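# Place a golf ball centered on the rubber tee

## Task

Put one golf ball, any of them, on the rubber tee so that it rests centered above the hole in the tee. It must stay there without the robot holding it, so release the ball and pull the gripper away at the end.

## Robot and tools

ROBOT. Two seven-joint xArm7 arms, each with a parallel two-finger gripper, named left_arm and right_arm. Their root links sit in the scene frame at left_arm (+0.039, +0.293, 0) m, quat_wxyz (+1.000, 0, 0, -0.013) and right_arm (+0.053, -0.408, 0) m, quat_wxyz (+0.999, 0, 0, -0.054). The scene frame has its origin on the tabletop midway between the arms. +z is up, +x points out across the table, and left_arm is on the +y side. The arm names do not tell you which side of a camera image an arm appears on.

GRIPPER. The fingers extend along the gripper's +z axis and close along its y axis. The reported hand point lies between the finger pads at closure, roughly 2 cm short of the fingertips. While closing, the tips creep about 10 mm further along +z. Pad gap is 0.084 m when fully open.

execute_actions. Argument "actions" is a list with zero or one entry; optional "pictures" (boolean) asks for camera images. An empty list sends nothing and returns the state with pictures. A move entry is {"rows": [...], "steps": n}: 1 to 15 rows, steps from 9 to 15 (default 15), each step 1/30 s. Each row applies for one step, and the final row is reused for the remaining steps. A wait entry is {"steps": n}, n up to 300, with no rows. It counts from the previous result, and your reply time is included. A rejected call moves nothing.

ROW LAYOUT. One flat list of 16 numbers covering both arms, even if only one arm should move: left_arm's 7 joints then its opening, then right_arm's 7 joints then its opening. Joint values are absolute target angles in radians, in the same order and convention as the Joint positions line. They are not offsets. Columns: waist, shoulder, upper arm roll, elbow, forearm roll, wrist pitch, wrist roll. Ranges: waist -6.283..6.283, shoulder -2.059..2.094, upper arm roll -6.283..6.283, elbow -0.192..3.927, forearm roll -6.283..6.283, wrist pitch -1.693..3.142, wrist roll -6.283..6.283. Opening is a scale from -1 (closed) to +1 (fully open). The call is refused if a target goes more than 0.010 rad beyond a range end and also further out than the joint currently is. True ends can differ by up to 0.010 rad, and a target past the true end is clipped there. When that happens, "joint sent to its limit" is printed, possibly about an earlier action. A missing notice does not prove there is more travel.

MOTION. Joint targets advance at most 3.14 rad/s, reach that speed after 0.16 s, and all joints of an arm are timed to arrive together. Each step the sent target stays within 0.623 rad of the measured angle. If the targets would shift the gripper more than 70 mm from where it is, all of that arm's targets are pulled back toward the measured angles. Large changes therefore need several calls or waits.

TIMING. The result of a move is produced 9 steps before the move ends; those steps run while you compose the next reply, which starts after them. Arms keep heading to the last sent row until they have nearly stopped or a step is HELD; after that only a new action makes them continue or push further. Fingers still in motion finish moving.

RESULTS. The state line gives, for each arm, end_effector_position (m), end_effector_quat_wxyz and linear/angular velocities (m/s, rad/s), all in the scene frame. The printed position is approximate, and less accurate at long reach. Joint positions and Joint velocities give per arm 7 joints (rad, rad/s) then the pad gap (m, m/s). grip_measured is the measured opening on the command scale. "joint command not followed" means a clearance check altered or blocked targets on some steps; the other parts of the row were still executed. HELD marks steps where your row was not sent, in whole or in part. Joint torques list each drive's total output, excluding the gripper. They include offsets, scaling and noise, are nonzero in free air, and are not used to judge faults. MOTOR HOT appears from 65 °C; at 80 °C an OVER-TEMPERATURE FAULT brakes that arm until it cools. Holding loads heats motors, even while you think.

GRASPING. To hold something, keep commanding an opening well below grip_measured; a larger gap means a harder squeeze, up to about 24 N per pad for objects up to about 6 cm wide. Some grippers are weaker. Closing quickly can overshoot the force and may even spring the fingers open. Commanding the value you read back still applies some pressure, less for wider items.

FAULTS AND CARE. Load limits (N m): waist 45.5, shoulder 45.5, upper arm roll 27.3, elbow 27.3, forearm roll 27.3, wrist pitch 18.2, wrist roll 18.2, with held weight counted. Reaching one causes a TORQUE FAULT: the arm stops, backs that joint off slightly, pauses 10 s and drops the rest of the call. Keep the arms from striking or pressing each other. Do not let anything fall or be knocked off the table. Avoid drops, slips, slams and hard pushes, and prefer smooth, economical motion. Occasional tugs on a held part or pushes on loose objects can occur. Finish with the ball resting on the tee on its own, gripper opened and withdrawn.

zoom_image. Arguments: "camera" (cam_head_left, cam_head_right, cam_left_wrist, cam_right_wrist) and "region" [x0, y0, x1, y1] in pixels of that camera's latest full image, origin top-left, at most 504 by 504. All four images are 504x504. The head cameras are wide (fovy about 87°, fx about 264); the wrist cameras are narrow (fovy about 44-45°, fx about 610-632). Each wrist camera frame has +z forward, +x right and +y down in the image.

read_manual. Optional "section" (only "licences"); returns licence text and does not move anything.

finished_scene. Argument "scene" (1 or 2). Ends the current scene irreversibly and reports whether the goal was met; the state must already hold steadily. Replying without any tool call also ends things.

Each tool is called after "Emit:" by a JSON object that holds its "fn" and its "kwargs".

## Session

Emit:
{"fn": "execute_actions", "kwargs": {"actions": []}}

Scene clock: 0.00 s of 5700.00 s.
left_arm: end_effector_position=(+0.2599, +0.5406, +0.1623) grip_measured=+1.00 end_effector_quat_wxyz=(+0.057, +0.149, +0.799, +0.580) end_effector_velocity=(+0.000, -0.000, -0.000) end_effector_angular_velocity=(-0.000, +0.000, -0.000) | right_arm: end_effector_position=(+0.3293, -0.8751, +0.1647) grip_measured=+1.00 end_effector_quat_wxyz=(-0.017, +0.989, +0.008, +0.149) end_effector_velocity=(+0.000, +0.000, -0.000) end_effector_angular_velocity=(+0.001, +0.000, +0.001)
Joint positions: left_arm=[ 0.634  0.42  -0.505  0.085 -1.142 -1.543 -1.667  0.084] | right_arm=[-1.029  0.237  0.002  1.186  0.372  0.888 -1.379  0.084]
Joint velocities: left_arm=[-0. -0.  0. -0.  0.  0.  0.  0.] | right_arm=[-0.    -0.     0.001  0.    -0.     0.001  0.     0.   ]
Joint torques (N m, as the arm reports them, + toward a larger angle): no reading
Motor temperatures (°C, as the motors report them): left_arm=[31 31 31 29 29 36 35] | right_arm=[34 33 29 33 32 37 38]

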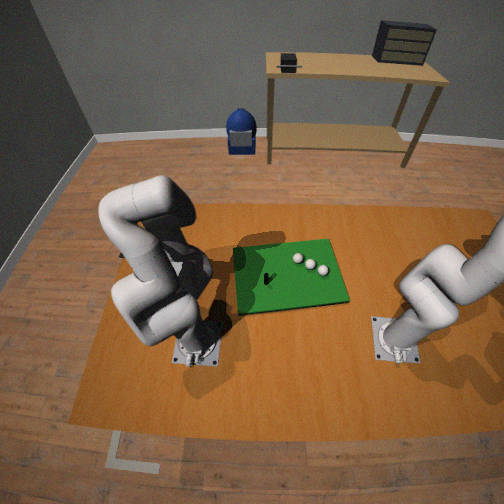

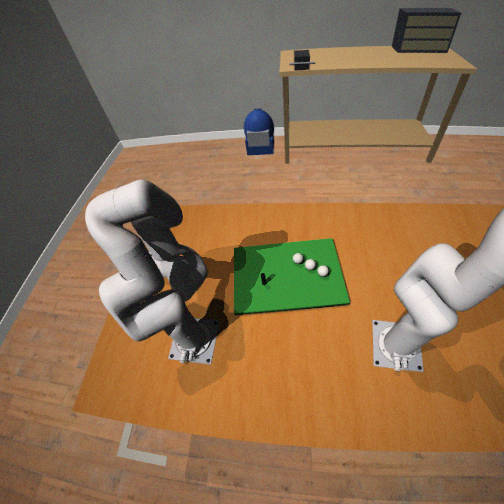

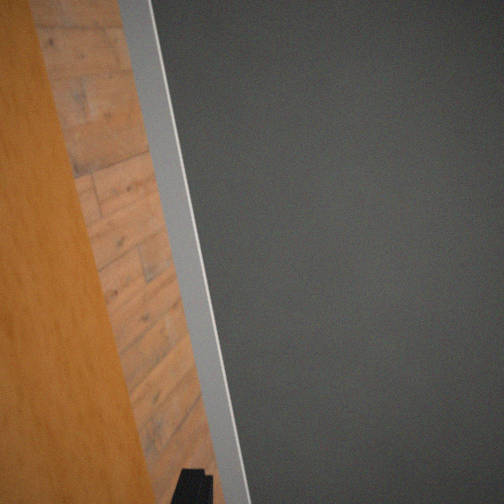

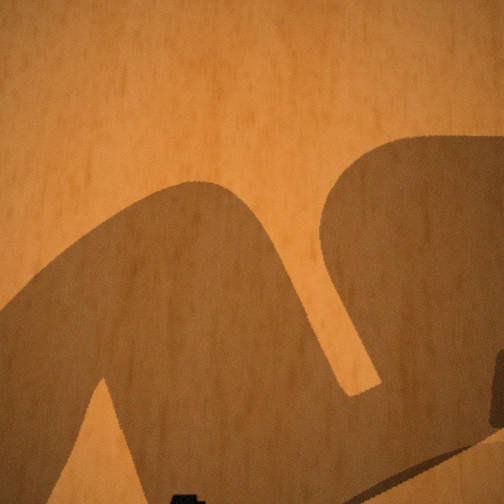

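Emit:
{"fn": "execute_actions", "kwargs": {"actions": [{"rows":[[1.0,0.42,-0.505,0.085,-1.142,-1.543,-1.667,1,1.08,-0.295,0,1.164,0,1.459,0,1]],"steps":15}]}}

Emit:
{"fn": "execute_actions", "kwargs": {"actions": [{"steps":50}], "pictures": true}}

Scene clock: 1.77 s of 5700.00 s.
left_arm: end_effector_position=(+0.2161, +0.5738, +0.1624) grip_measured=+1.00 end_effector_quat_wxyz=(+0.009, +0.082, +0.809, +0.583) end_effector_velocity=(-0.465, +0.289, -0.002) end_effector_angular_velocity=(+0.001, +0.024, +1.641) | right_arm: end_effector_position=(+0.3645, -0.8288, +0.1993) grip_measured=+1.00 end_effector_quat_wxyz=(-0.031, +0.991, +0.036, +0.128) end_effector_velocity=(+0.325, +0.376, +0.296) end_effector_angular_velocity=(-0.006, +0.218, +0.571)
Joint positions: left_arm=[ 0.801  0.42  -0.505  0.086 -1.142 -1.543 -1.667  0.084] | right_arm=[-0.922  0.149 -0.     1.182  0.309  0.985 -1.27   0.084]
Joint velocities: left_arm=[ 1.593  0.003  0.041 -0.007 -0.01   0.009 -0.001  0.   ] | right_arm=[ 0.854 -0.665  0.102  0.043 -0.419  0.644  0.795  0.   ]
Joint torques (N m, as the arm reports them, + toward a larger angle): left_arm=[ -3.71 -11.56  -2.99   0.19  -0.42  -1.91  -0.68] | right_arm=[ -6.72 -20.88  -3.46  13.13   0.3   -1.58  -0.31]
Motor temperatures (°C, as the motors report them): left_arm=[31 31 31 29 29 36 35] | right_arm=[34 33 29 33 32 37 38]
Steps of this call (steps 1 to 47: nothing new was sent; steps 48 to 53: the first 6 steps of this action). Readings (joint positions):
48: left_arm=[0.635 0.420 -0.505 0.085 -1.142 -1.543 -1.667] | right_arm=[-1.028 0.236 0.002 1.185 0.371 0.889 -1.378]
49: left_arm=[0.642 0.420 -0.506 0.085 -1.142 -1.543 -1.667] | right_arm=[-1.022 0.232 -0.001 1.184 0.366 0.896 -1.370]
51: left_arm=[0.698 0.420 -0.507 0.085 -1.141 -1.543 -1.667] | right_arm=[-0.980 0.196 -0.008 1.179 0.338 0.939 -1.323]
53: the state above

Scene clock: 3.43 s of 5700.00 s.
left_arm: end_effector_position=(+0.1569, +0.6031, +0.1623) grip_measured=+1.00 end_effector_quat_wxyz=(-0.049, +0.001, +0.813, +0.581) end_effector_velocity=(-0.000, +0.000, +0.000) end_effector_angular_velocity=(+0.001, -0.000, +0.001) | right_arm: end_effector_position=(+0.3309, -0.1284, +0.3464) grip_measured=+1.00 end_effector_quat_wxyz=(-0.004, +0.914, +0.405, -0.001) end_effector_velocity=(-0.345, +0.306, +0.022) end_effector_angular_velocity=(-0.042, -0.030, +0.883)
Joint positions: left_arm=[ 1.     0.42  -0.505  0.085 -1.142 -1.543 -1.667  0.084] | right_arm=[ 0.892 -0.283  0.     1.164  0.008  1.447 -0.051  0.084]
Joint velocities: left_arm=[ 0.    -0.    -0.    -0.    -0.001 -0.    -0.     0.   ] | right_arm=[ 1.197 -0.074  0.    -0.002 -0.051  0.078  0.322  0.   ]
Joint torques (N m, as the arm reports them, + toward a larger angle): left_arm=[ -2.35 -11.76  -2.22   0.44  -0.24  -1.67  -0.56] | right_arm=[ -0.52 -16.07   1.5   17.64   0.29  -1.73  -0.36]
Motor temperatures (°C, as the motors report them): left_arm=[31 31 31 29 29 36 35] | right_arm=[34 33 29 33 32 37 38]
Kept back: nothing.
Steps of this call (steps 1 to 9: the last 9 steps of your previous action; steps 10 to 50: the robot went on to your last target). Readings (joint positions):
1: left_arm=[0.854 0.420 -0.504 0.085 -1.142 -1.543 -1.667] | right_arm=[-0.894 0.127 0.002 1.182 0.295 1.006 -1.243]
2: left_arm=[0.901 0.420 -0.503 0.085 -1.142 -1.543 -1.667] | right_arm=[-0.866 0.107 0.002 1.181 0.281 1.027 -1.215]
4: left_arm=[0.966 0.420 -0.502 0.084 -1.143 -1.543 -1.667] | right_arm=[-0.809 0.069 0.001 1.179 0.254 1.068 -1.158]
8: left_arm=[0.995 0.420 -0.505 0.085 -1.142 -1.543 -1.667] | right_arm=[-0.686 -0.002 0.002 1.177 0.206 1.143 -1.036]
50: the state above

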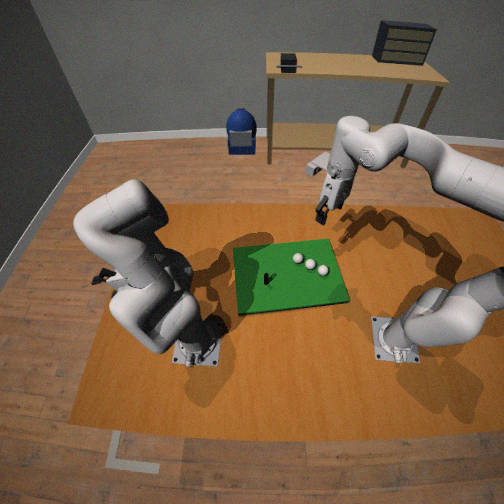

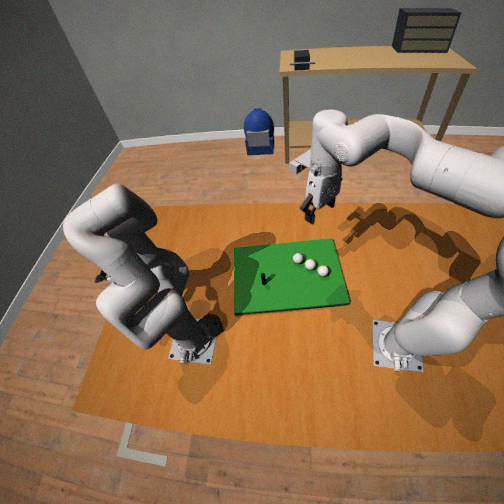

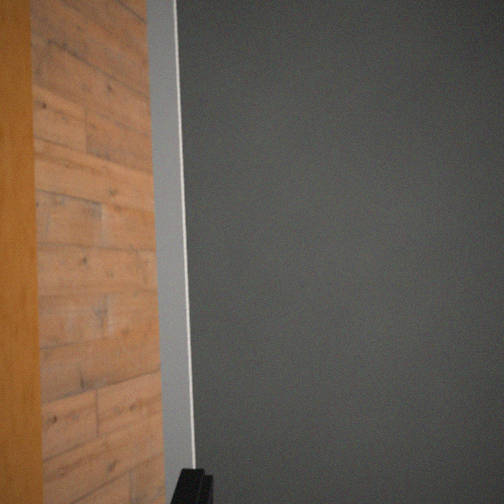

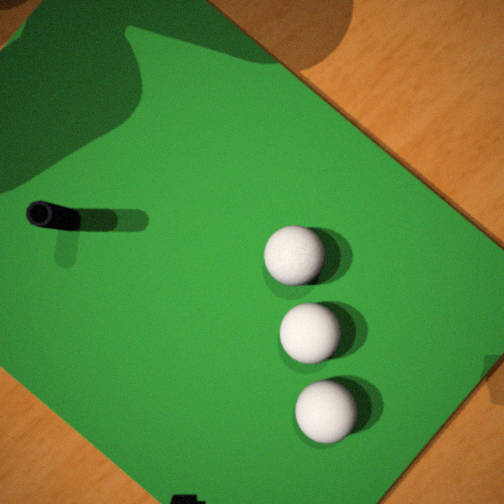

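Emit:
{"fn": "execute_actions", "kwargs": {"actions": []}}

Scene clock: 3.57 s of 5700.00 s.
left_arm: end_effector_position=(+0.1569, +0.6031, +0.1623) grip_measured=+1.00 end_effector_quat_wxyz=(-0.049, +0.001, +0.813, +0.581) end_effector_velocity=(-0.000, -0.000, -0.000) end_effector_angular_velocity=(-0.001, +0.001, +0.000) | right_arm: end_effector_position=(+0.2855, -0.0935, +0.3492) grip_measured=+1.00 end_effector_quat_wxyz=(-0.001, +0.891, +0.455, -0.000) end_effector_velocity=(-0.256, +0.171, +0.016) end_effector_angular_velocity=(-0.022, -0.037, +0.618)
Joint positions: left_arm=[ 1.     0.42  -0.505  0.085 -1.142 -1.543 -1.667  0.084] | right_arm=[ 1.038 -0.292  0.003  1.164  0.002  1.456 -0.012  0.084]
Joint velocities: left_arm=[-0.     0.    -0.    -0.    -0.001  0.001  0.001  0.   ] | right_arm=[ 0.721 -0.048  0.078  0.002 -0.021  0.045  0.179  0.   ]
Joint torques (N m, as the arm reports them, + toward a larger angle): left_arm=[ -2.05 -11.73  -2.31   0.64  -0.57  -1.71  -0.55] | right_arm=[-17.4  -14.38  -6.22  16.82  -0.63  -2.17  -0.5 ]
Motor temperatures (°C, as the motors report them): left_arm=[31 31 31 29 29 36 35] | right_arm=[34 33 29 33 32 37 38]
Kept back: nothing.
Steps of this call (steps 1 to 4: the robot went on to your last target). Readings (joint positions):
1: left_arm=[1.000 0.420 -0.505 0.085 -1.142 -1.543 -1.667] | right_arm=[0.932 -0.286 0.000 1.164 0.006 1.449 -0.040]
2: left_arm=[1.000 0.420 -0.505 0.085 -1.142 -1.543 -1.667] | right_arm=[0.972 -0.288 0.000 1.164 0.005 1.452 -0.029]
4: the state above

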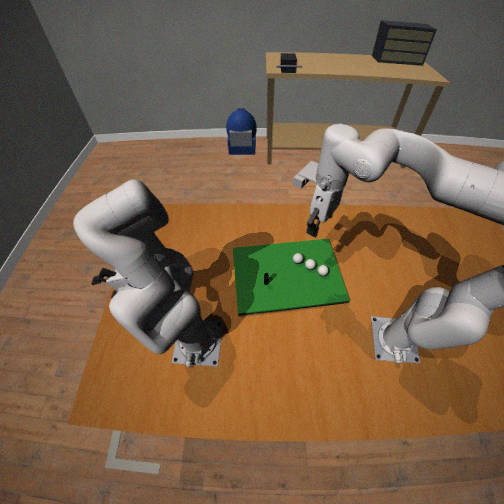

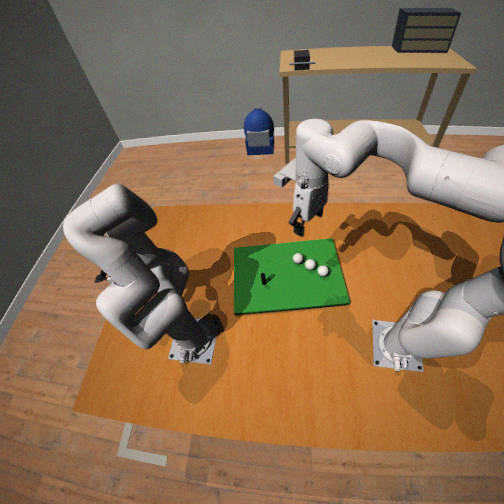

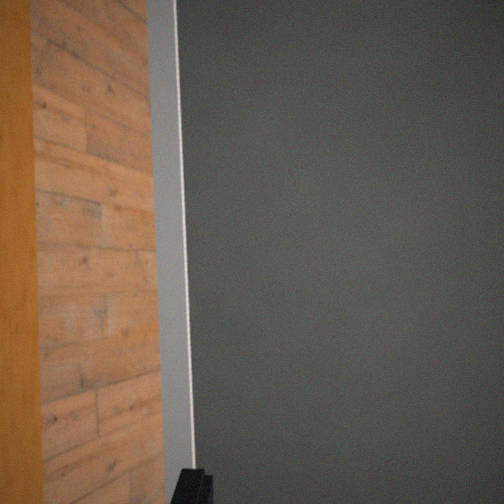

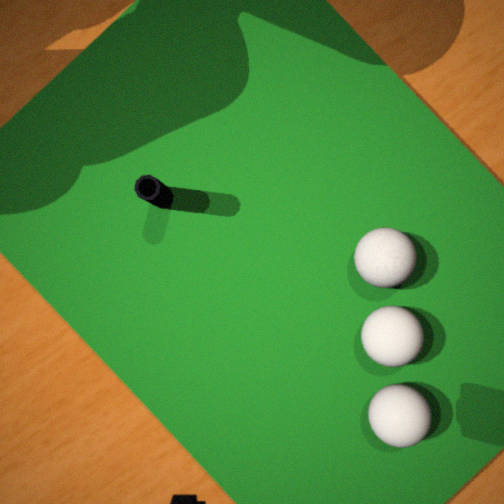

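Emit:
{"fn": "execute_actions", "kwargs": {"actions": [{"steps":15}], "pictures": true}}

Scene clock: 4.07 s of 5700.00 s.
left_arm: end_effector_position=(+0.1569, +0.6031, +0.1623) grip_measured=+1.00 end_effector_quat_wxyz=(-0.049, +0.001, +0.813, +0.581) end_effector_velocity=(-0.000, -0.000, -0.000) end_effector_angular_velocity=(-0.000, +0.001, +0.001) | right_arm: end_effector_position=(+0.2733, -0.0861, +0.3499) grip_measured=+1.00 end_effector_quat_wxyz=(-0.000, +0.885, +0.466, -0.000) end_effector_velocity=(-0.002, +0.001, +0.000) end_effector_angular_velocity=(-0.000, -0.001, +0.006)
Joint positions: left_arm=[ 1.     0.42  -0.505  0.085 -1.142 -1.543 -1.667  0.084] | right_arm=[ 1.079 -0.295 -0.     1.164 -0.     1.459 -0.     0.084]
Joint velocities: left_arm=[-0.     0.    -0.     0.    -0.002  0.001  0.001  0.   ] | right_arm=[ 0.004 -0.     0.002  0.     0.     0.    -0.     0.   ]
Joint torques (N m, as the arm reports them, + toward a larger angle): left_arm=[ -2.43 -10.77  -2.43   0.41  -0.37  -1.97  -0.55] | right_arm=[  0.1  -14.99   1.02  17.66   0.07  -2.1   -0.17]
Motor temperatures (°C, as the motors report them): left_arm=[31 31 31 29 29 36 35] | right_arm=[34 33 29 33 32 37 38]
Kept back: nothing.
Steps of this call (steps 1 to 15: the robot went on to your last target). Readings (joint positions):
1: left_arm=[1.000 0.420 -0.505 0.085 -1.142 -1.543 -1.667] | right_arm=[1.057 -0.294 0.005 1.164 0.002 1.457 -0.007]
2: left_arm=[1.000 0.420 -0.505 0.085 -1.142 -1.543 -1.667] | right_arm=[1.067 -0.295 0.005 1.164 0.001 1.458 -0.005]
4: left_arm=[1.000 0.420 -0.505 0.085 -1.142 -1.543 -1.667] | right_arm=[1.074 -0.295 0.001 1.164 0.000 1.459 -0.002]
8: left_arm=[1.000 0.420 -0.505 0.085 -1.142 -1.543 -1.667] | right_arm=[1.077 -0.295 -0.003 1.164 -0.000 1.459 -0.000]
15: the state above

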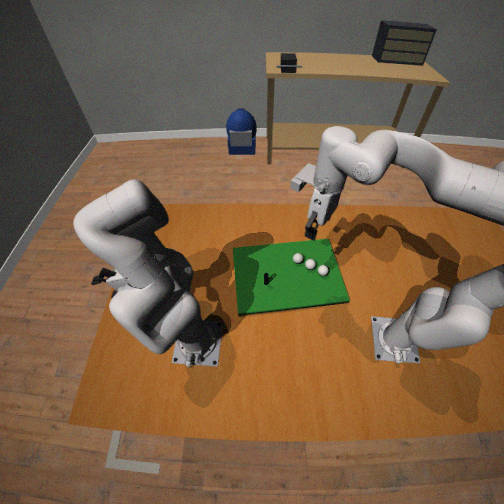

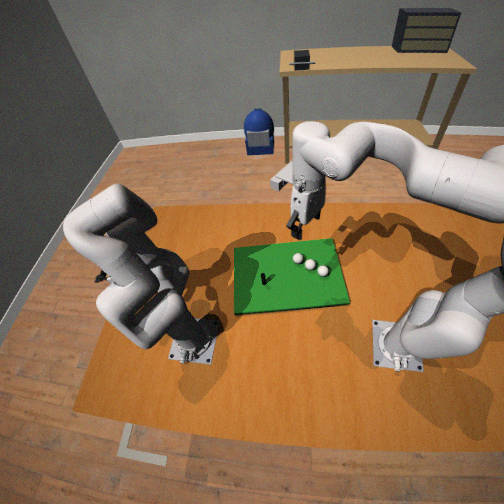

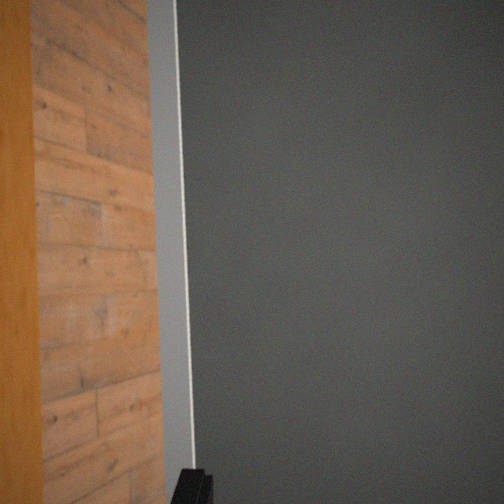

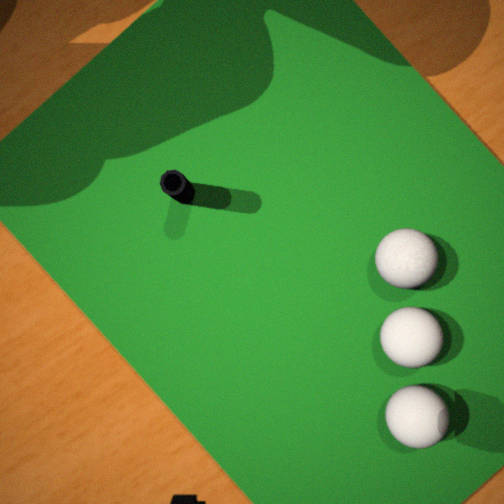

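Emit:
{"fn": "execute_actions", "kwargs": {"actions": [{"rows":[[1.0,0.42,-0.505,0.085,-1.142,-1.543,-1.667,1,1.06,-0.26,0,1.152,0,1.412,0,1],[1.0,0.42,-0.505,0.085,-1.142,-1.543,-1.667,1,1.04,-0.22,0,1.138,0,1.36,0,1],[1.0,0.42,-0.505,0.085,-1.142,-1.543,-1.667,1,0.911,0.016,0,1.053,0,1.037,0,1]],"steps":15}]}}

Emit:
{"fn": "execute_actions", "kwargs": {"actions": [{"steps":27}], "pictures": true}}

Scene clock: 5.27 s of 5700.00 s.
left_arm: end_effector_position=(+0.1569, +0.6031, +0.1623) grip_measured=+1.00 end_effector_quat_wxyz=(-0.049, +0.001, +0.813, +0.581) end_effector_velocity=(-0.000, +0.000, -0.000) end_effector_angular_velocity=(-0.002, -0.000, -0.000) | right_arm: end_effector_position=(+0.3075, -0.0723, +0.3094) grip_measured=+1.00 end_effector_quat_wxyz=(-0.001, +0.896, +0.445, +0.003) end_effector_velocity=(+0.287, +0.042, -0.443) end_effector_angular_velocity=(-0.147, +0.115, -0.478)
Joint positions: left_arm=[ 1.     0.42  -0.505  0.085 -1.142 -1.543 -1.667  0.084] | right_arm=[ 1.029 -0.203  0.001  1.133  0.     1.33  -0.     0.084]
Joint velocities: left_arm=[-0.    -0.     0.001 -0.     0.001  0.002  0.     0.   ] | right_arm=[-0.446  0.87  -0.033 -0.368 -0.005 -1.052  0.001 -0.   ]
Joint torques (N m, as the arm reports them, + toward a larger angle): left_arm=[ -2.15 -11.3   -1.93   0.83  -0.13  -1.83  -0.73] | right_arm=[  0.39 -18.72   1.02  17.82   0.61  -1.97  -0.33]
Motor temperatures (°C, as the motors report them): left_arm=[31 31 31 29 29 36 35] | right_arm=[34 33 29 34 32 37 38]
Steps of this call (steps 1 to 15: the robot went on to your last target; steps 16 to 30: nothing new was sent; steps 31 to 36: the first 6 steps of this action). Readings (joint positions):
31: left_arm=[1.000 0.420 -0.505 0.085 -1.142 -1.543 -1.667] | right_arm=[1.080 -0.295 0.000 1.164 0.000 1.458 -0.000]
32: left_arm=[1.000 0.420 -0.505 0.085 -1.142 -1.543 -1.667] | right_arm=[1.077 -0.291 0.001 1.163 0.000 1.450 -0.000]
34: left_arm=[1.000 0.420 -0.505 0.085 -1.142 -1.543 -1.667] | right_arm=[1.058 -0.259 0.003 1.155 0.000 1.400 -0.000]
36: the state above

Scene clock: 6.17 s of 5700.00 s.
left_arm: end_effector_position=(+0.1569, +0.6031, +0.1623) grip_measured=+1.00 end_effector_quat_wxyz=(-0.049, +0.001, +0.813, +0.581) end_effector_velocity=(-0.000, +0.000, -0.000) end_effector_angular_velocity=(-0.002, +0.001, +0.000) | right_arm: end_effector_position=(+0.3778, -0.0717, +0.2003) grip_measured=+1.00 end_effector_quat_wxyz=(-0.000, +0.921, +0.391, +0.000) end_effector_velocity=(-0.000, -0.001, -0.001) end_effector_angular_velocity=(-0.002, +0.002, -0.000)
Joint positions: left_arm=[ 1.     0.42  -0.505  0.085 -1.142 -1.543 -1.667  0.084] | right_arm=[ 0.911  0.016  0.     1.053  0.     1.037 -0.     0.084]
Joint velocities: left_arm=[ 0.    -0.     0.    -0.     0.001  0.002  0.001  0.   ] | right_arm=[-0.001  0.002  0.    -0.001 -0.    -0.    -0.     0.   ]
Joint torques (N m, as the arm reports them, + toward a larger angle): left_arm=[ -2.38 -10.89  -2.68   0.89  -0.49  -1.44  -0.69] | right_arm=[  0.93 -21.83   0.95  17.09   0.1   -2.2   -0.28]
Motor temperatures (°C, as the motors report them): left_arm=[31 31 31 30 29 36 35] | right_arm=[34 33 29 34 32 37 38]
Kept back: nothing.
Steps of this call (steps 1 to 9: the last 9 steps of your previous action; steps 10 to 27: the robot went on to your last target). Readings (joint positions):
1: left_arm=[1.000 0.420 -0.505 0.085 -1.142 -1.543 -1.667] | right_arm=[1.014 -0.174 0.000 1.121 0.000 1.295 0.000]
2: left_arm=[1.000 0.420 -0.505 0.085 -1.142 -1.543 -1.667] | right_arm=[1.000 -0.147 -0.000 1.111 -0.000 1.259 0.000]
4: left_arm=[1.000 0.420 -0.505 0.085 -1.142 -1.543 -1.667] | right_arm=[0.971 -0.094 -0.000 1.092 -0.000 1.188 0.000]
8: left_arm=[1.000 0.420 -0.505 0.085 -1.142 -1.543 -1.667] | right_arm=[0.921 -0.001 -0.002 1.057 -0.000 1.068 0.000]
27: the state above

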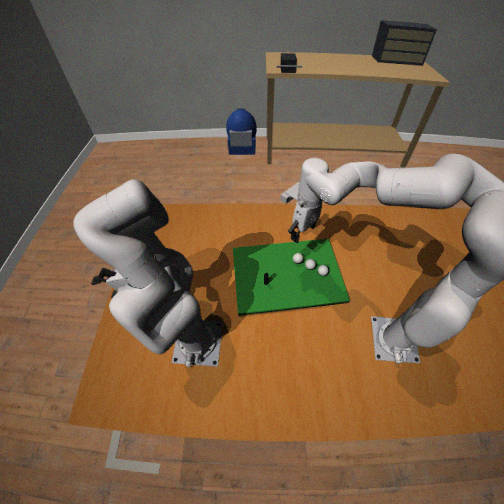

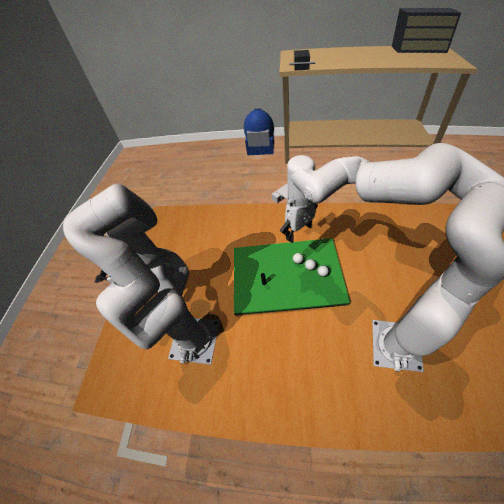

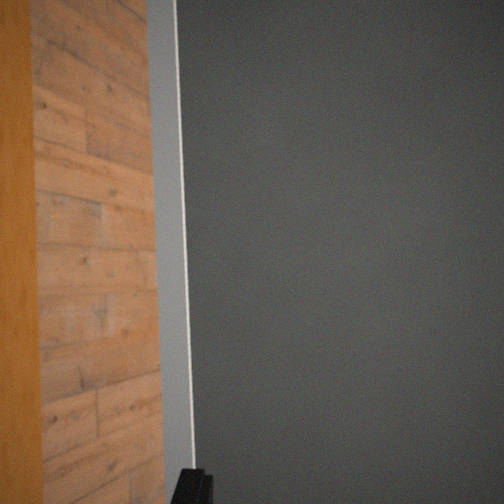

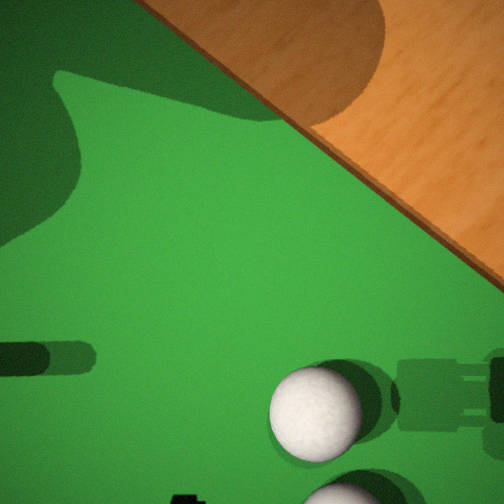

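Emit:
{"fn": "execute_actions", "kwargs": {"actions": [{"rows":[[1.0,0.42,-0.505,0.085,-1.142,-1.543,-1.667,1,0.912,0.03,0,1.037,0,1.007,0,0.8],[1.0,0.42,-0.505,0.085,-1.142,-1.543,-1.667,1,0.912,0.048,0,1.017,0,0.969,0,0.8],[1.0,0.42,-0.505,0.085,-1.142,-1.543,-1.667,1,0.913,0.066,0,0.997,0,0.931,0,0.8],[1.0,0.42,-0.505,0.085,-1.142,-1.543,-1.667,1,0.914,0.084,0,0.977,0,0.893,0,0.8],[1.0,0.42,-0.505,0.085,-1.142,-1.543,-1.667,1,0.915,0.102,0,0.957,0,0.855,0,0.8],[1.0,0.42,-0.505,0.085,-1.142,-1.543,-1.667,1,0.915,0.12,0,0.937,0,0.817,0,0.8],[1.0,0.42,-0.505,0.085,-1.142,-1.543,-1.667,1,0.915,0.1363,0,0.9174,0,0.7811,0,0.8],[1.0,0.42,-0.505,0.085,-1.142,-1.543,-1.667,1,0.915,0.158,0,0.911,0,0.753,0,0.8],[1.0,0.42,-0.505,0.085,-1.142,-1.543,-1.667,1,0.915,0.18,0,0.904,0,0.724,0,0.8],[1.0,0.42,-0.505,0.085,-1.142,-1.543,-1.667,1,0.915,0.2,0,0.898,0,0.698,0,0.8],[1.0,0.42,-0.505,0.085,-1.142,-1.543,-1.667,1,0.915,0.22,0,0.892,0,0.672,0,0.8],[1.0,0.42,-0.505,0.085,-1.142,-1.543,-1.667,1,0.915,0.238,0,0.887,0,0.649,0,0.8],[1.0,0.42,-0.505,0.085,-1.142,-1.543,-1.667,1,0.915,0.253,0,0.883,0,0.63,0,0.8],[1.0,0.42,-0.505,0.085,-1.142,-1.543,-1.667,1,0.915,0.265,0,0.88,0,0.615,0,0.8],[1.0,0.42,-0.505,0.085,-1.142,-1.543,-1.667,1,0.915,0.2748,0,0.8774,0,0.6026,0,0.8]],"steps":15}]}}

Emit:
{"fn": "execute_actions", "kwargs": {"actions": [{"steps":24}], "pictures": true}}

Scene clock: 7.70 s of 5700.00 s.
left_arm: end_effector_position=(+0.1569, +0.6031, +0.1623) grip_measured=+1.00 end_effector_quat_wxyz=(-0.049, +0.001, +0.813, +0.581) end_effector_velocity=(-0.000, +0.000, +0.000) end_effector_angular_velocity=(+0.001, +0.001, +0.001) | right_arm: end_effector_position=(+0.3790, -0.0694, +0.1655) grip_measured=+0.80 end_effector_quat_wxyz=(-0.001, +0.920, +0.391, +0.002) end_effector_velocity=(-0.030, -0.015, -0.384) end_effector_angular_velocity=(-0.081, +0.078, +0.023)
Joint positions: left_arm=[ 1.     0.42  -0.505  0.085 -1.142 -1.543 -1.667  0.084] | right_arm=[ 0.913  0.062 -0.     1.002  0.     0.935  0.     0.077]
Joint velocities: left_arm=[ 0.    -0.     0.     0.    -0.001 -0.     0.     0.   ] | right_arm=[ 0.022  0.497  0.002 -0.558 -0.    -0.943  0.    -0.   ]
Joint torques (N m, as the arm reports them, + toward a larger angle): left_arm=[ -1.82 -11.61  -2.2    0.47  -0.73  -1.89  -0.69] | right_arm=[  0.41 -19.01   1.9   14.25   0.4   -2.09  -0.36]
Motor temperatures (°C, as the motors report them): left_arm=[31 31 31 30 29 36 35] | right_arm=[34 33 29 34 32 37 38]
Steps of this call (steps 1 to 15: the robot went on to your last target; steps 16 to 40: nothing new was sent; steps 41 to 46: the first 6 steps of this action). Readings (joint positions):
41: left_arm=[1.000 0.420 -0.505 0.085 -1.142 -1.543 -1.667] | right_arm=[0.911 0.016 -0.000 1.053 -0.000 1.036 -0.000]
42: left_arm=[1.000 0.420 -0.505 0.085 -1.142 -1.543 -1.667] | right_arm=[0.911 0.018 -0.000 1.050 0.000 1.029 -0.000]
44: left_arm=[1.000 0.420 -0.505 0.085 -1.142 -1.543 -1.667] | right_arm=[0.912 0.033 -0.000 1.034 0.000 0.992 0.000]
46: the state above

Scene clock: 8.50 s of 5700.00 s.
left_arm: end_effector_position=(+0.1569, +0.6031, +0.1623) grip_measured=+1.00 end_effector_quat_wxyz=(-0.049, +0.001, +0.813, +0.581) end_effector_velocity=(+0.000, +0.000, +0.000) end_effector_angular_velocity=(+0.000, +0.000, -0.001) | right_arm: end_effector_position=(+0.3743, -0.0728, +0.0454) grip_measured=+0.80 end_effector_quat_wxyz=(-0.000, +0.920, +0.392, +0.000) end_effector_velocity=(-0.002, -0.001, -0.003) end_effector_angular_velocity=(-0.004, +0.005, +0.003)
Joint positions: left_arm=[ 1.     0.42  -0.505  0.085 -1.142 -1.543 -1.667  0.084] | right_arm=[ 0.915  0.274 -0.     0.878  0.     0.603 -0.     0.077]
Joint velocities: left_arm=[ 0. -0. -0.  0.  0. -0.  0.  0.] | right_arm=[ 0.     0.004  0.002 -0.003 -0.    -0.001 -0.    -0.   ]
Joint torques (N m, as the arm reports them, + toward a larger angle): left_arm=[ -1.1  -11.    -2.43   0.91  -0.23  -1.67  -0.61] | right_arm=[ -0.34 -25.03   0.88  13.8    0.08  -2.33  -0.48]
Motor temperatures (°C, as the motors report them): left_arm=[31 31 31 30 29 36 35] | right_arm=[34 33 29 34 32 37 38]
Kept back: nothing.
Steps of this call (steps 1 to 9: the last 9 steps of your previous action; steps 10 to 24: the robot went on to your last target). Readings (joint positions):
1: left_arm=[1.000 0.420 -0.505 0.085 -1.142 -1.543 -1.667] | right_arm=[0.914 0.079 -0.000 0.982 0.000 0.902 0.000]
2: left_arm=[1.000 0.420 -0.505 0.085 -1.142 -1.543 -1.667] | right_arm=[0.914 0.097 0.000 0.963 -0.000 0.868 0.000]
4: left_arm=[1.000 0.420 -0.505 0.085 -1.142 -1.543 -1.667] | right_arm=[0.915 0.135 0.000 0.929 -0.000 0.800 -0.000]
8: left_arm=[1.000 0.420 -0.505 0.085 -1.142 -1.543 -1.667] | right_arm=[0.915 0.215 -0.000 0.895 -0.000 0.683 0.000]
24: the state above

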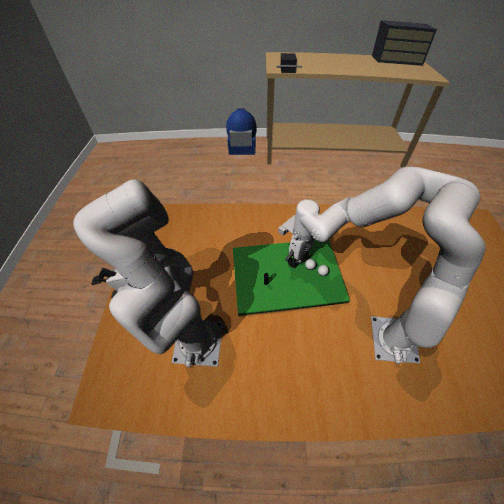

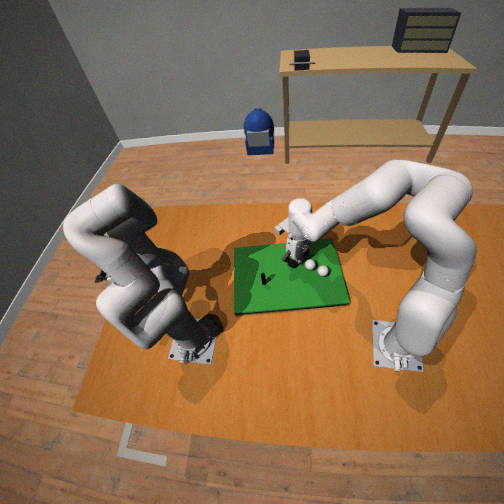

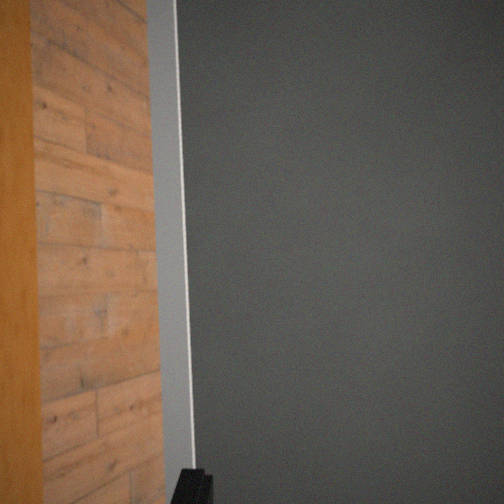

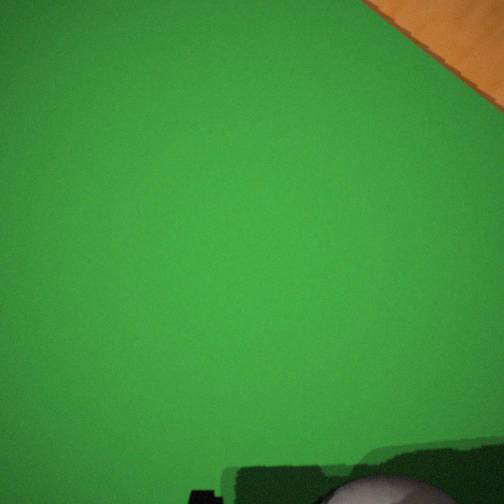

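Emit:
{"fn": "execute_actions", "kwargs": {"actions": [{"rows":[[1.0,0.42,-0.505,0.085,-1.142,-1.543,-1.667,1,0.915,0.2748,0,0.8774,0,0.6026,0,0.6],[1.0,0.42,-0.505,0.085,-1.142,-1.543,-1.667,1,0.915,0.2748,0,0.8774,0,0.6026,0,0.45],[1.0,0.42,-0.505,0.085,-1.142,-1.543,-1.667,1,0.915,0.2748,0,0.8774,0,0.6026,0,0.3],[1.0,0.42,-0.505,0.085,-1.142,-1.543,-1.667,1,0.915,0.2748,0,0.8774,0,0.6026,0,0.2],[1.0,0.42,-0.505,0.085,-1.142,-1.543,-1.667,1,0.915,0.2748,0,0.8774,0,0.6026,0,0.12],[1.0,0.42,-0.505,0.085,-1.142,-1.543,-1.667,1,0.915,0.2748,0,0.8774,0,0.6026,0,0.06],[1.0,0.42,-0.505,0.085,-1.142,-1.543,-1.667,1,0.915,0.2748,0,0.8774,0,0.6026,0,0.0],[1.0,0.42,-0.505,0.085,-1.142,-1.543,-1.667,1,0.915,0.2748,0,0.8774,0,0.6026,0,-0.05],[1.0,0.42,-0.505,0.085,-1.142,-1.543,-1.667,1,0.915,0.2748,0,0.8774,0,0.6026,0,-0.1],[1.0,0.42,-0.505,0.085,-1.142,-1.543,-1.667,1,0.915,0.2748,0,0.8774,0,0.6026,0,-0.15],[1.0,0.42,-0.505,0.085,-1.142,-1.543,-1.667,1,0.915,0.2748,0,0.8774,0,0.6026,0,-0.25],[1.0,0.42,-0.505,0.085,-1.142,-1.543,-1.667,1,0.915,0.2748,0,0.8774,0,0.6026,0,-0.4]],"steps":15}]}}

Emit:
{"fn": "execute_actions", "kwargs": {"actions": [{"steps":15}], "pictures": true}}

Scene clock: 9.53 s of 5700.00 s.
left_arm: end_effector_position=(+0.1569, +0.6031, +0.1623) grip_measured=+1.00 end_effector_quat_wxyz=(-0.049, +0.001, +0.813, +0.581) end_effector_velocity=(-0.000, +0.000, -0.000) end_effector_angular_velocity=(-0.000, -0.001, +0.001) | right_arm: end_effector_position=(+0.3740, -0.0730, +0.0450) grip_measured=+0.10 end_effector_quat_wxyz=(+0.000, +0.920, +0.392, -0.000) end_effector_velocity=(-0.000, +0.000, -0.000) end_effector_angular_velocity=(-0.000, +0.000, +0.000)
Joint positions: left_arm=[ 1.     0.42  -0.505  0.085 -1.142 -1.543 -1.667  0.084] | right_arm=[ 0.915  0.275 -0.     0.877 -0.     0.603  0.     0.048]
Joint velocities: left_arm=[ 0.    -0.     0.    -0.    -0.001  0.    -0.001  0.   ] | right_arm=[ 0.    0.    0.    0.    0.    0.   -0.   -0.09]
Joint torques (N m, as the arm reports them, + toward a larger angle): left_arm=[ -2.39 -11.22  -2.24   1.    -0.86  -1.65  -0.47] | right_arm=[  0.35 -24.44   1.05  13.52   0.3   -1.93   0.01]
Motor temperatures (°C, as the motors report them): left_arm=[31 31 31 30 29 36 35] | right_arm=[34 33 29 34 32 37 38]
Steps of this call (steps 1 to 15: the robot went on to your last target; steps 16 to 25: nothing new was sent; steps 26 to 31: the first 6 steps of this action). Readings (joint positions):
26: left_arm=[1.000 0.420 -0.505 0.085 -1.142 -1.543 -1.667] | right_arm=[0.915 0.275 -0.000 0.877 -0.000 0.603 0.000]
27: left_arm=[1.000 0.420 -0.505 0.085 -1.142 -1.543 -1.667] | right_arm=[0.915 0.275 -0.000 0.877 0.000 0.603 0.000]
29: left_arm=[1.000 0.420 -0.505 0.085 -1.142 -1.543 -1.667] | right_arm=[0.915 0.275 -0.000 0.877 0.000 0.603 -0.000]
31: the state above

Scene clock: 10.03 s of 5700.00 s.
left_arm: end_effector_position=(+0.1569, +0.6031, +0.1623) grip_measured=+1.00 end_effector_quat_wxyz=(-0.049, +0.001, +0.813, +0.581) end_effector_velocity=(+0.000, +0.000, +0.000) end_effector_angular_velocity=(+0.000, -0.000, -0.000) | right_arm: end_effector_position=(+0.3741, -0.0730, +0.0450) grip_measured=-0.06 end_effector_quat_wxyz=(-0.000, +0.920, +0.392, +0.000) end_effector_velocity=(-0.000, +0.000, -0.000) end_effector_angular_velocity=(+0.000, +0.000, +0.001)
Joint positions: left_arm=[ 1.     0.42  -0.505  0.085 -1.142 -1.543 -1.667  0.084] | right_arm=[ 0.915  0.275 -0.     0.877 -0.     0.603  0.     0.042]
Joint velocities: left_arm=[-0. -0.  0.  0.  0. -0. -0.  0.] | right_arm=[ 0.     0.     0.001  0.     0.    -0.    -0.     0.   ]
Joint torques (N m, as the arm reports them, + toward a larger angle): left_arm=[ -2.4  -10.89  -1.81   1.05   0.03  -1.83  -0.92] | right_arm=[ -0.19 -24.26   0.88  13.86   0.11  -2.37  -0.28]
Motor temperatures (°C, as the motors report them): left_arm=[31 31 31 30 29 36 35] | right_arm=[34 33 29 34 32 37 38]
Kept back: nothing.
Steps of this call (steps 1 to 9: the last 9 steps of your previous action; steps 10 to 15: the robot went on to your last target). Readings (joint positions):
1: left_arm=[1.000 0.420 -0.505 0.085 -1.142 -1.543 -1.667] | right_arm=[0.915 0.275 0.000 0.877 0.000 0.603 0.000]
2: left_arm=[1.000 0.420 -0.505 0.085 -1.142 -1.543 -1.667] | right_arm=[0.915 0.275 0.000 0.877 0.000 0.603 -0.000]
4: left_arm=[1.000 0.420 -0.505 0.085 -1.142 -1.543 -1.667] | right_arm=[0.915 0.275 -0.000 0.877 -0.000 0.603 -0.000]
8: left_arm=[1.000 0.420 -0.505 0.085 -1.142 -1.543 -1.667] | right_arm=[0.915 0.275 -0.000 0.877 -0.000 0.603 -0.000]
15: the state above
All arms were judged still, so your last target was given up. Only a new action makes them travel on or press farther. Fingers that are still opening or closing keep moving.

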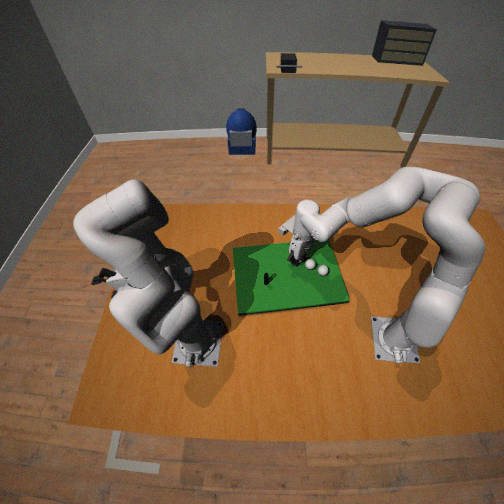

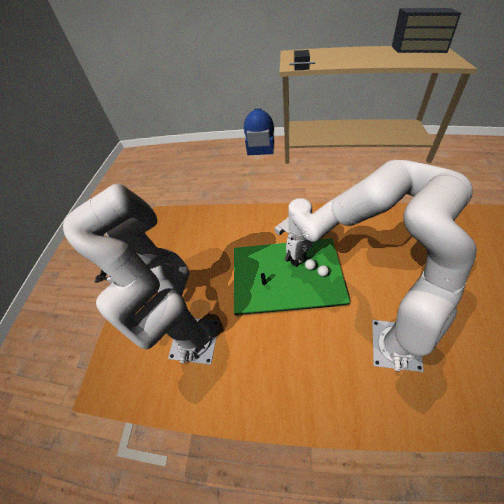

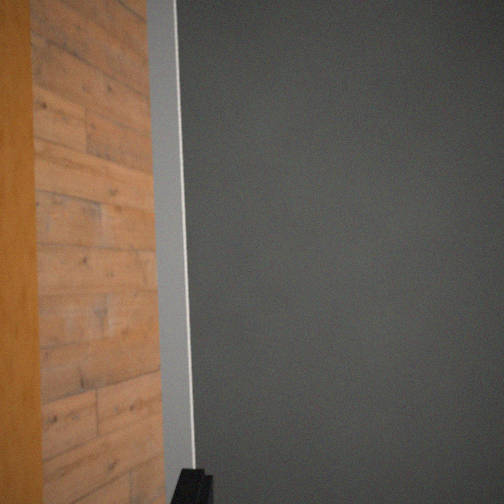

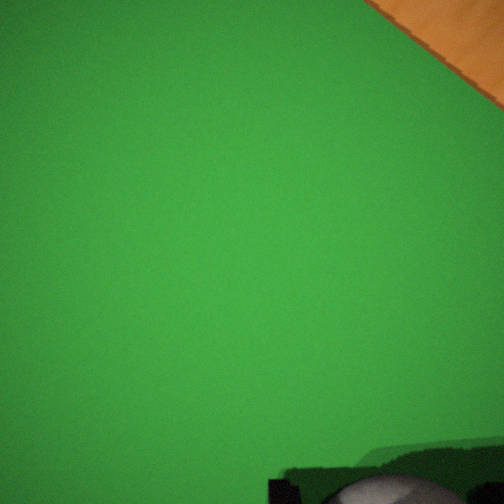

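Emit:
{"fn": "execute_actions", "kwargs": {"actions": [{"rows":[[1.0,0.42,-0.505,0.085,-1.142,-1.543,-1.667,1,0.915,0.265,0,0.88,0,0.615,0,-0.4],[1.0,0.42,-0.505,0.085,-1.142,-1.543,-1.667,1,0.915,0.253,0,0.885,0,0.632,0,-0.4],[1.0,0.42,-0.505,0.085,-1.142,-1.543,-1.667,1,0.915,0.238,0,0.895,0,0.657,0,-0.4],[1.0,0.42,-0.505,0.085,-1.142,-1.543,-1.667,1,0.92,0.22,0,0.91,0,0.69,0,-0.4],[1.0,0.42,-0.505,0.085,-1.142,-1.543,-1.667,1,0.93,0.2,0,0.93,0,0.73,0,-0.4],[1.0,0.42,-0.505,0.085,-1.142,-1.543,-1.667,1,0.95,0.18,0,0.96,0,0.78,0,-0.4],[1.0,0.42,-0.505,0.085,-1.142,-1.543,-1.667,1,0.975,0.165,0,0.995,0,0.83,0,-0.4],[1.0,0.42,-0.505,0.085,-1.142,-1.543,-1.667,1,1.005,0.155,0,1.03,0,0.875,0,-0.4],[1.0,0.42,-0.505,0.085,-1.142,-1.543,-1.667,1,1.035,0.148,0,1.065,0,0.917,0,-0.4],[1.0,0.42,-0.505,0.085,-1.142,-1.543,-1.667,1,1.065,0.142,0,1.1,0,0.958,0,-0.4],[1.0,0.42,-0.505,0.085,-1.142,-1.543,-1.667,1,1.095,0.138,0,1.135,0,0.997,0,-0.4],[1.0,0.42,-0.505,0.085,-1.142,-1.543,-1.667,1,1.243,0.136,0,1.2932,0,1.1572,0,-0.4]],"steps":15}]}}

Emit:
{"fn": "execute_actions", "kwargs": {"actions": [{"steps":36}], "pictures": true}}

Scene clock: 11.23 s of 5700.00 s.
left_arm: end_effector_position=(+0.1569, +0.6031, +0.1623) grip_measured=+1.00 end_effector_quat_wxyz=(-0.049, +0.001, +0.813, +0.581) end_effector_velocity=(-0.000, +0.000, -0.000) end_effector_angular_velocity=(-0.001, -0.000, +0.001) | right_arm: end_effector_position=(+0.3746, -0.0710, +0.0651) grip_measured=-0.06 end_effector_quat_wxyz=(+0.001, +0.919, +0.393, -0.003) end_effector_velocity=(+0.017, +0.073, +0.265) end_effector_angular_velocity=(+0.008, -0.017, +0.085)
Joint positions: left_arm=[ 1.     0.42  -0.505  0.085 -1.142 -1.543 -1.667  0.084] | right_arm=[ 0.918  0.237 -0.001  0.899  0.     0.668  0.     0.042]
Joint velocities: left_arm=[ 0.     0.     0.     0.    -0.     0.001 -0.     0.   ] | right_arm=[ 0.115 -0.421 -0.031  0.363  0.     0.766 -0.     0.   ]
Joint torques (N m, as the arm reports them, + toward a larger angle): left_arm=[ -2.47 -11.1   -1.9    0.58  -0.36  -1.67  -0.7 ] | right_arm=[  5.89 -28.43   3.23  19.38   0.22  -2.55  -0.3 ]
Motor temperatures (°C, as the motors report them): left_arm=[31 31 31 30 29 36 35] | right_arm=[34 33 29 34 32 37 38]
Steps of this call (steps 1 to 30: nothing new was sent; steps 31 to 36: the first 6 steps of this action). Readings (joint positions):
31: left_arm=[1.000 0.420 -0.505 0.085 -1.142 -1.543 -1.667] | right_arm=[0.915 0.275 0.000 0.877 0.000 0.603 0.000]
32: left_arm=[1.000 0.420 -0.505 0.085 -1.142 -1.543 -1.667] | right_arm=[0.915 0.272 0.000 0.878 0.000 0.607 0.000]
34: left_arm=[1.000 0.420 -0.505 0.085 -1.142 -1.543 -1.667] | right_arm=[0.915 0.260 0.000 0.882 -0.000 0.628 -0.000]
36: the state above

Scene clock: 12.43 s of 5700.00 s.
left_arm: end_effector_position=(+0.1569, +0.6031, +0.1623) grip_measured=+1.00 end_effector_quat_wxyz=(-0.049, +0.001, +0.813, +0.581) end_effector_velocity=(+0.000, +0.000, -0.000) end_effector_angular_velocity=(-0.000, -0.001, -0.001) | right_arm: end_effector_position=(+0.2696, +0.0565, +0.2319) grip_measured=-0.06 end_effector_quat_wxyz=(+0.000, +0.843, +0.537, -0.000) end_effector_velocity=(-0.001, +0.000, +0.000) end_effector_angular_velocity=(+0.000, +0.000, +0.001)
Joint positions: left_arm=[ 1.     0.42  -0.505  0.085 -1.142 -1.543 -1.667  0.084] | right_arm=[ 1.243  0.136 -0.     1.293 -0.     1.157  0.     0.042]
Joint velocities: left_arm=[-0.    -0.     0.     0.     0.001  0.    -0.     0.   ] | right_arm=[ 0.001 -0.    -0.     0.001  0.     0.001 -0.    -0.   ]
Joint torques (N m, as the arm reports them, + toward a larger angle): left_arm=[ -2.04 -11.02  -2.73   0.93  -0.34  -1.74  -0.67] | right_arm=[ -0.33 -25.45   1.36  17.7    0.02  -2.01  -0.37]
Motor temperatures (°C, as the motors report them): left_arm=[31 31 31 30 29 36 35] | right_arm=[34 33 29 34 32 37 38]
Kept back: nothing.
Steps of this call (steps 1 to 9: the last 9 steps of your previous action; steps 10 to 36: the robot went on to your last target). Readings (joint positions):
1: left_arm=[1.000 0.420 -0.505 0.085 -1.142 -1.543 -1.667] | right_arm=[0.924 0.222 -0.002 0.913 0.000 0.697 0.000]
2: left_arm=[1.000 0.420 -0.505 0.085 -1.142 -1.543 -1.667] | right_arm=[0.934 0.206 -0.003 0.933 -0.000 0.731 0.000]
4: left_arm=[1.000 0.420 -0.505 0.085 -1.142 -1.543 -1.667] | right_arm=[0.968 0.178 -0.003 0.984 -0.000 0.803 0.000]
8: left_arm=[1.000 0.420 -0.505 0.085 -1.142 -1.543 -1.667] | right_arm=[1.063 0.153 0.000 1.095 -0.000 0.934 -0.000]
36: the state above

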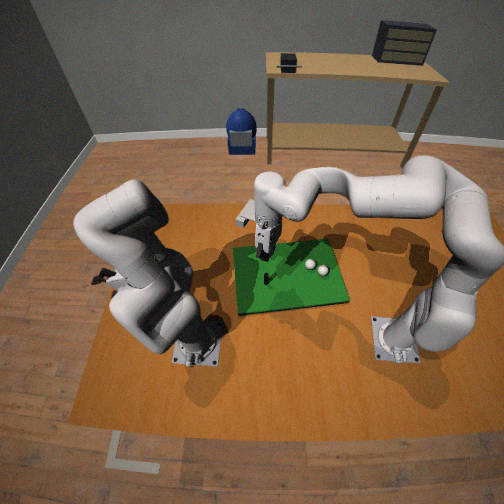

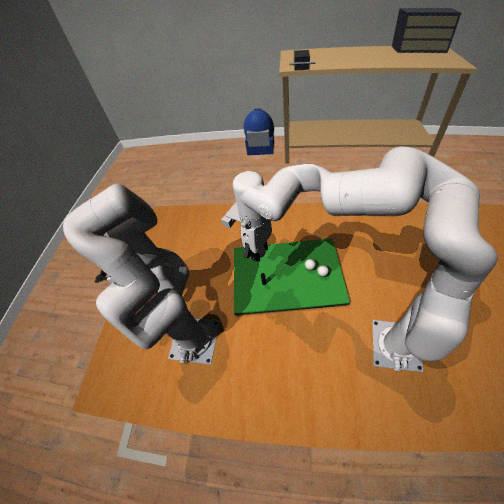

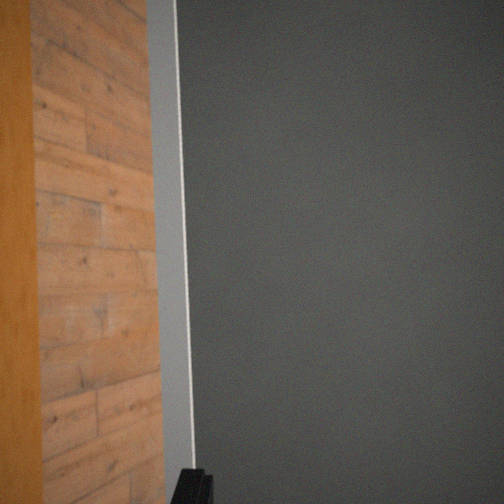

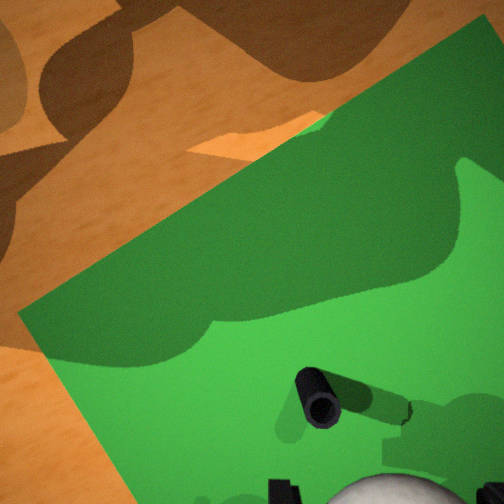

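Emit:
{"fn": "zoom_image", "kwargs": {"camera": "cam_right_wrist", "region": [260,344,420,504]}}

Region (260, 344, 420, 504) of cam_right_wrist's 504x504 image, scaled by 3.150, with more detail than that image has.

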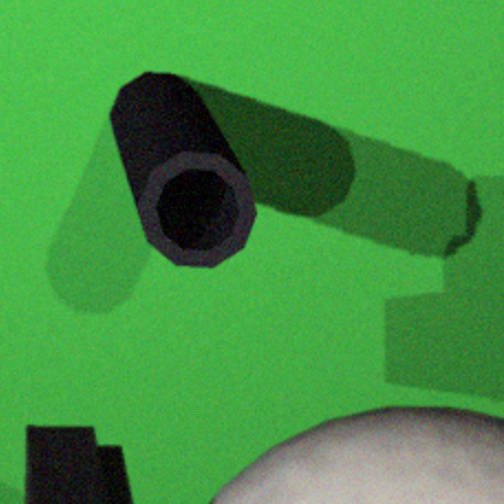

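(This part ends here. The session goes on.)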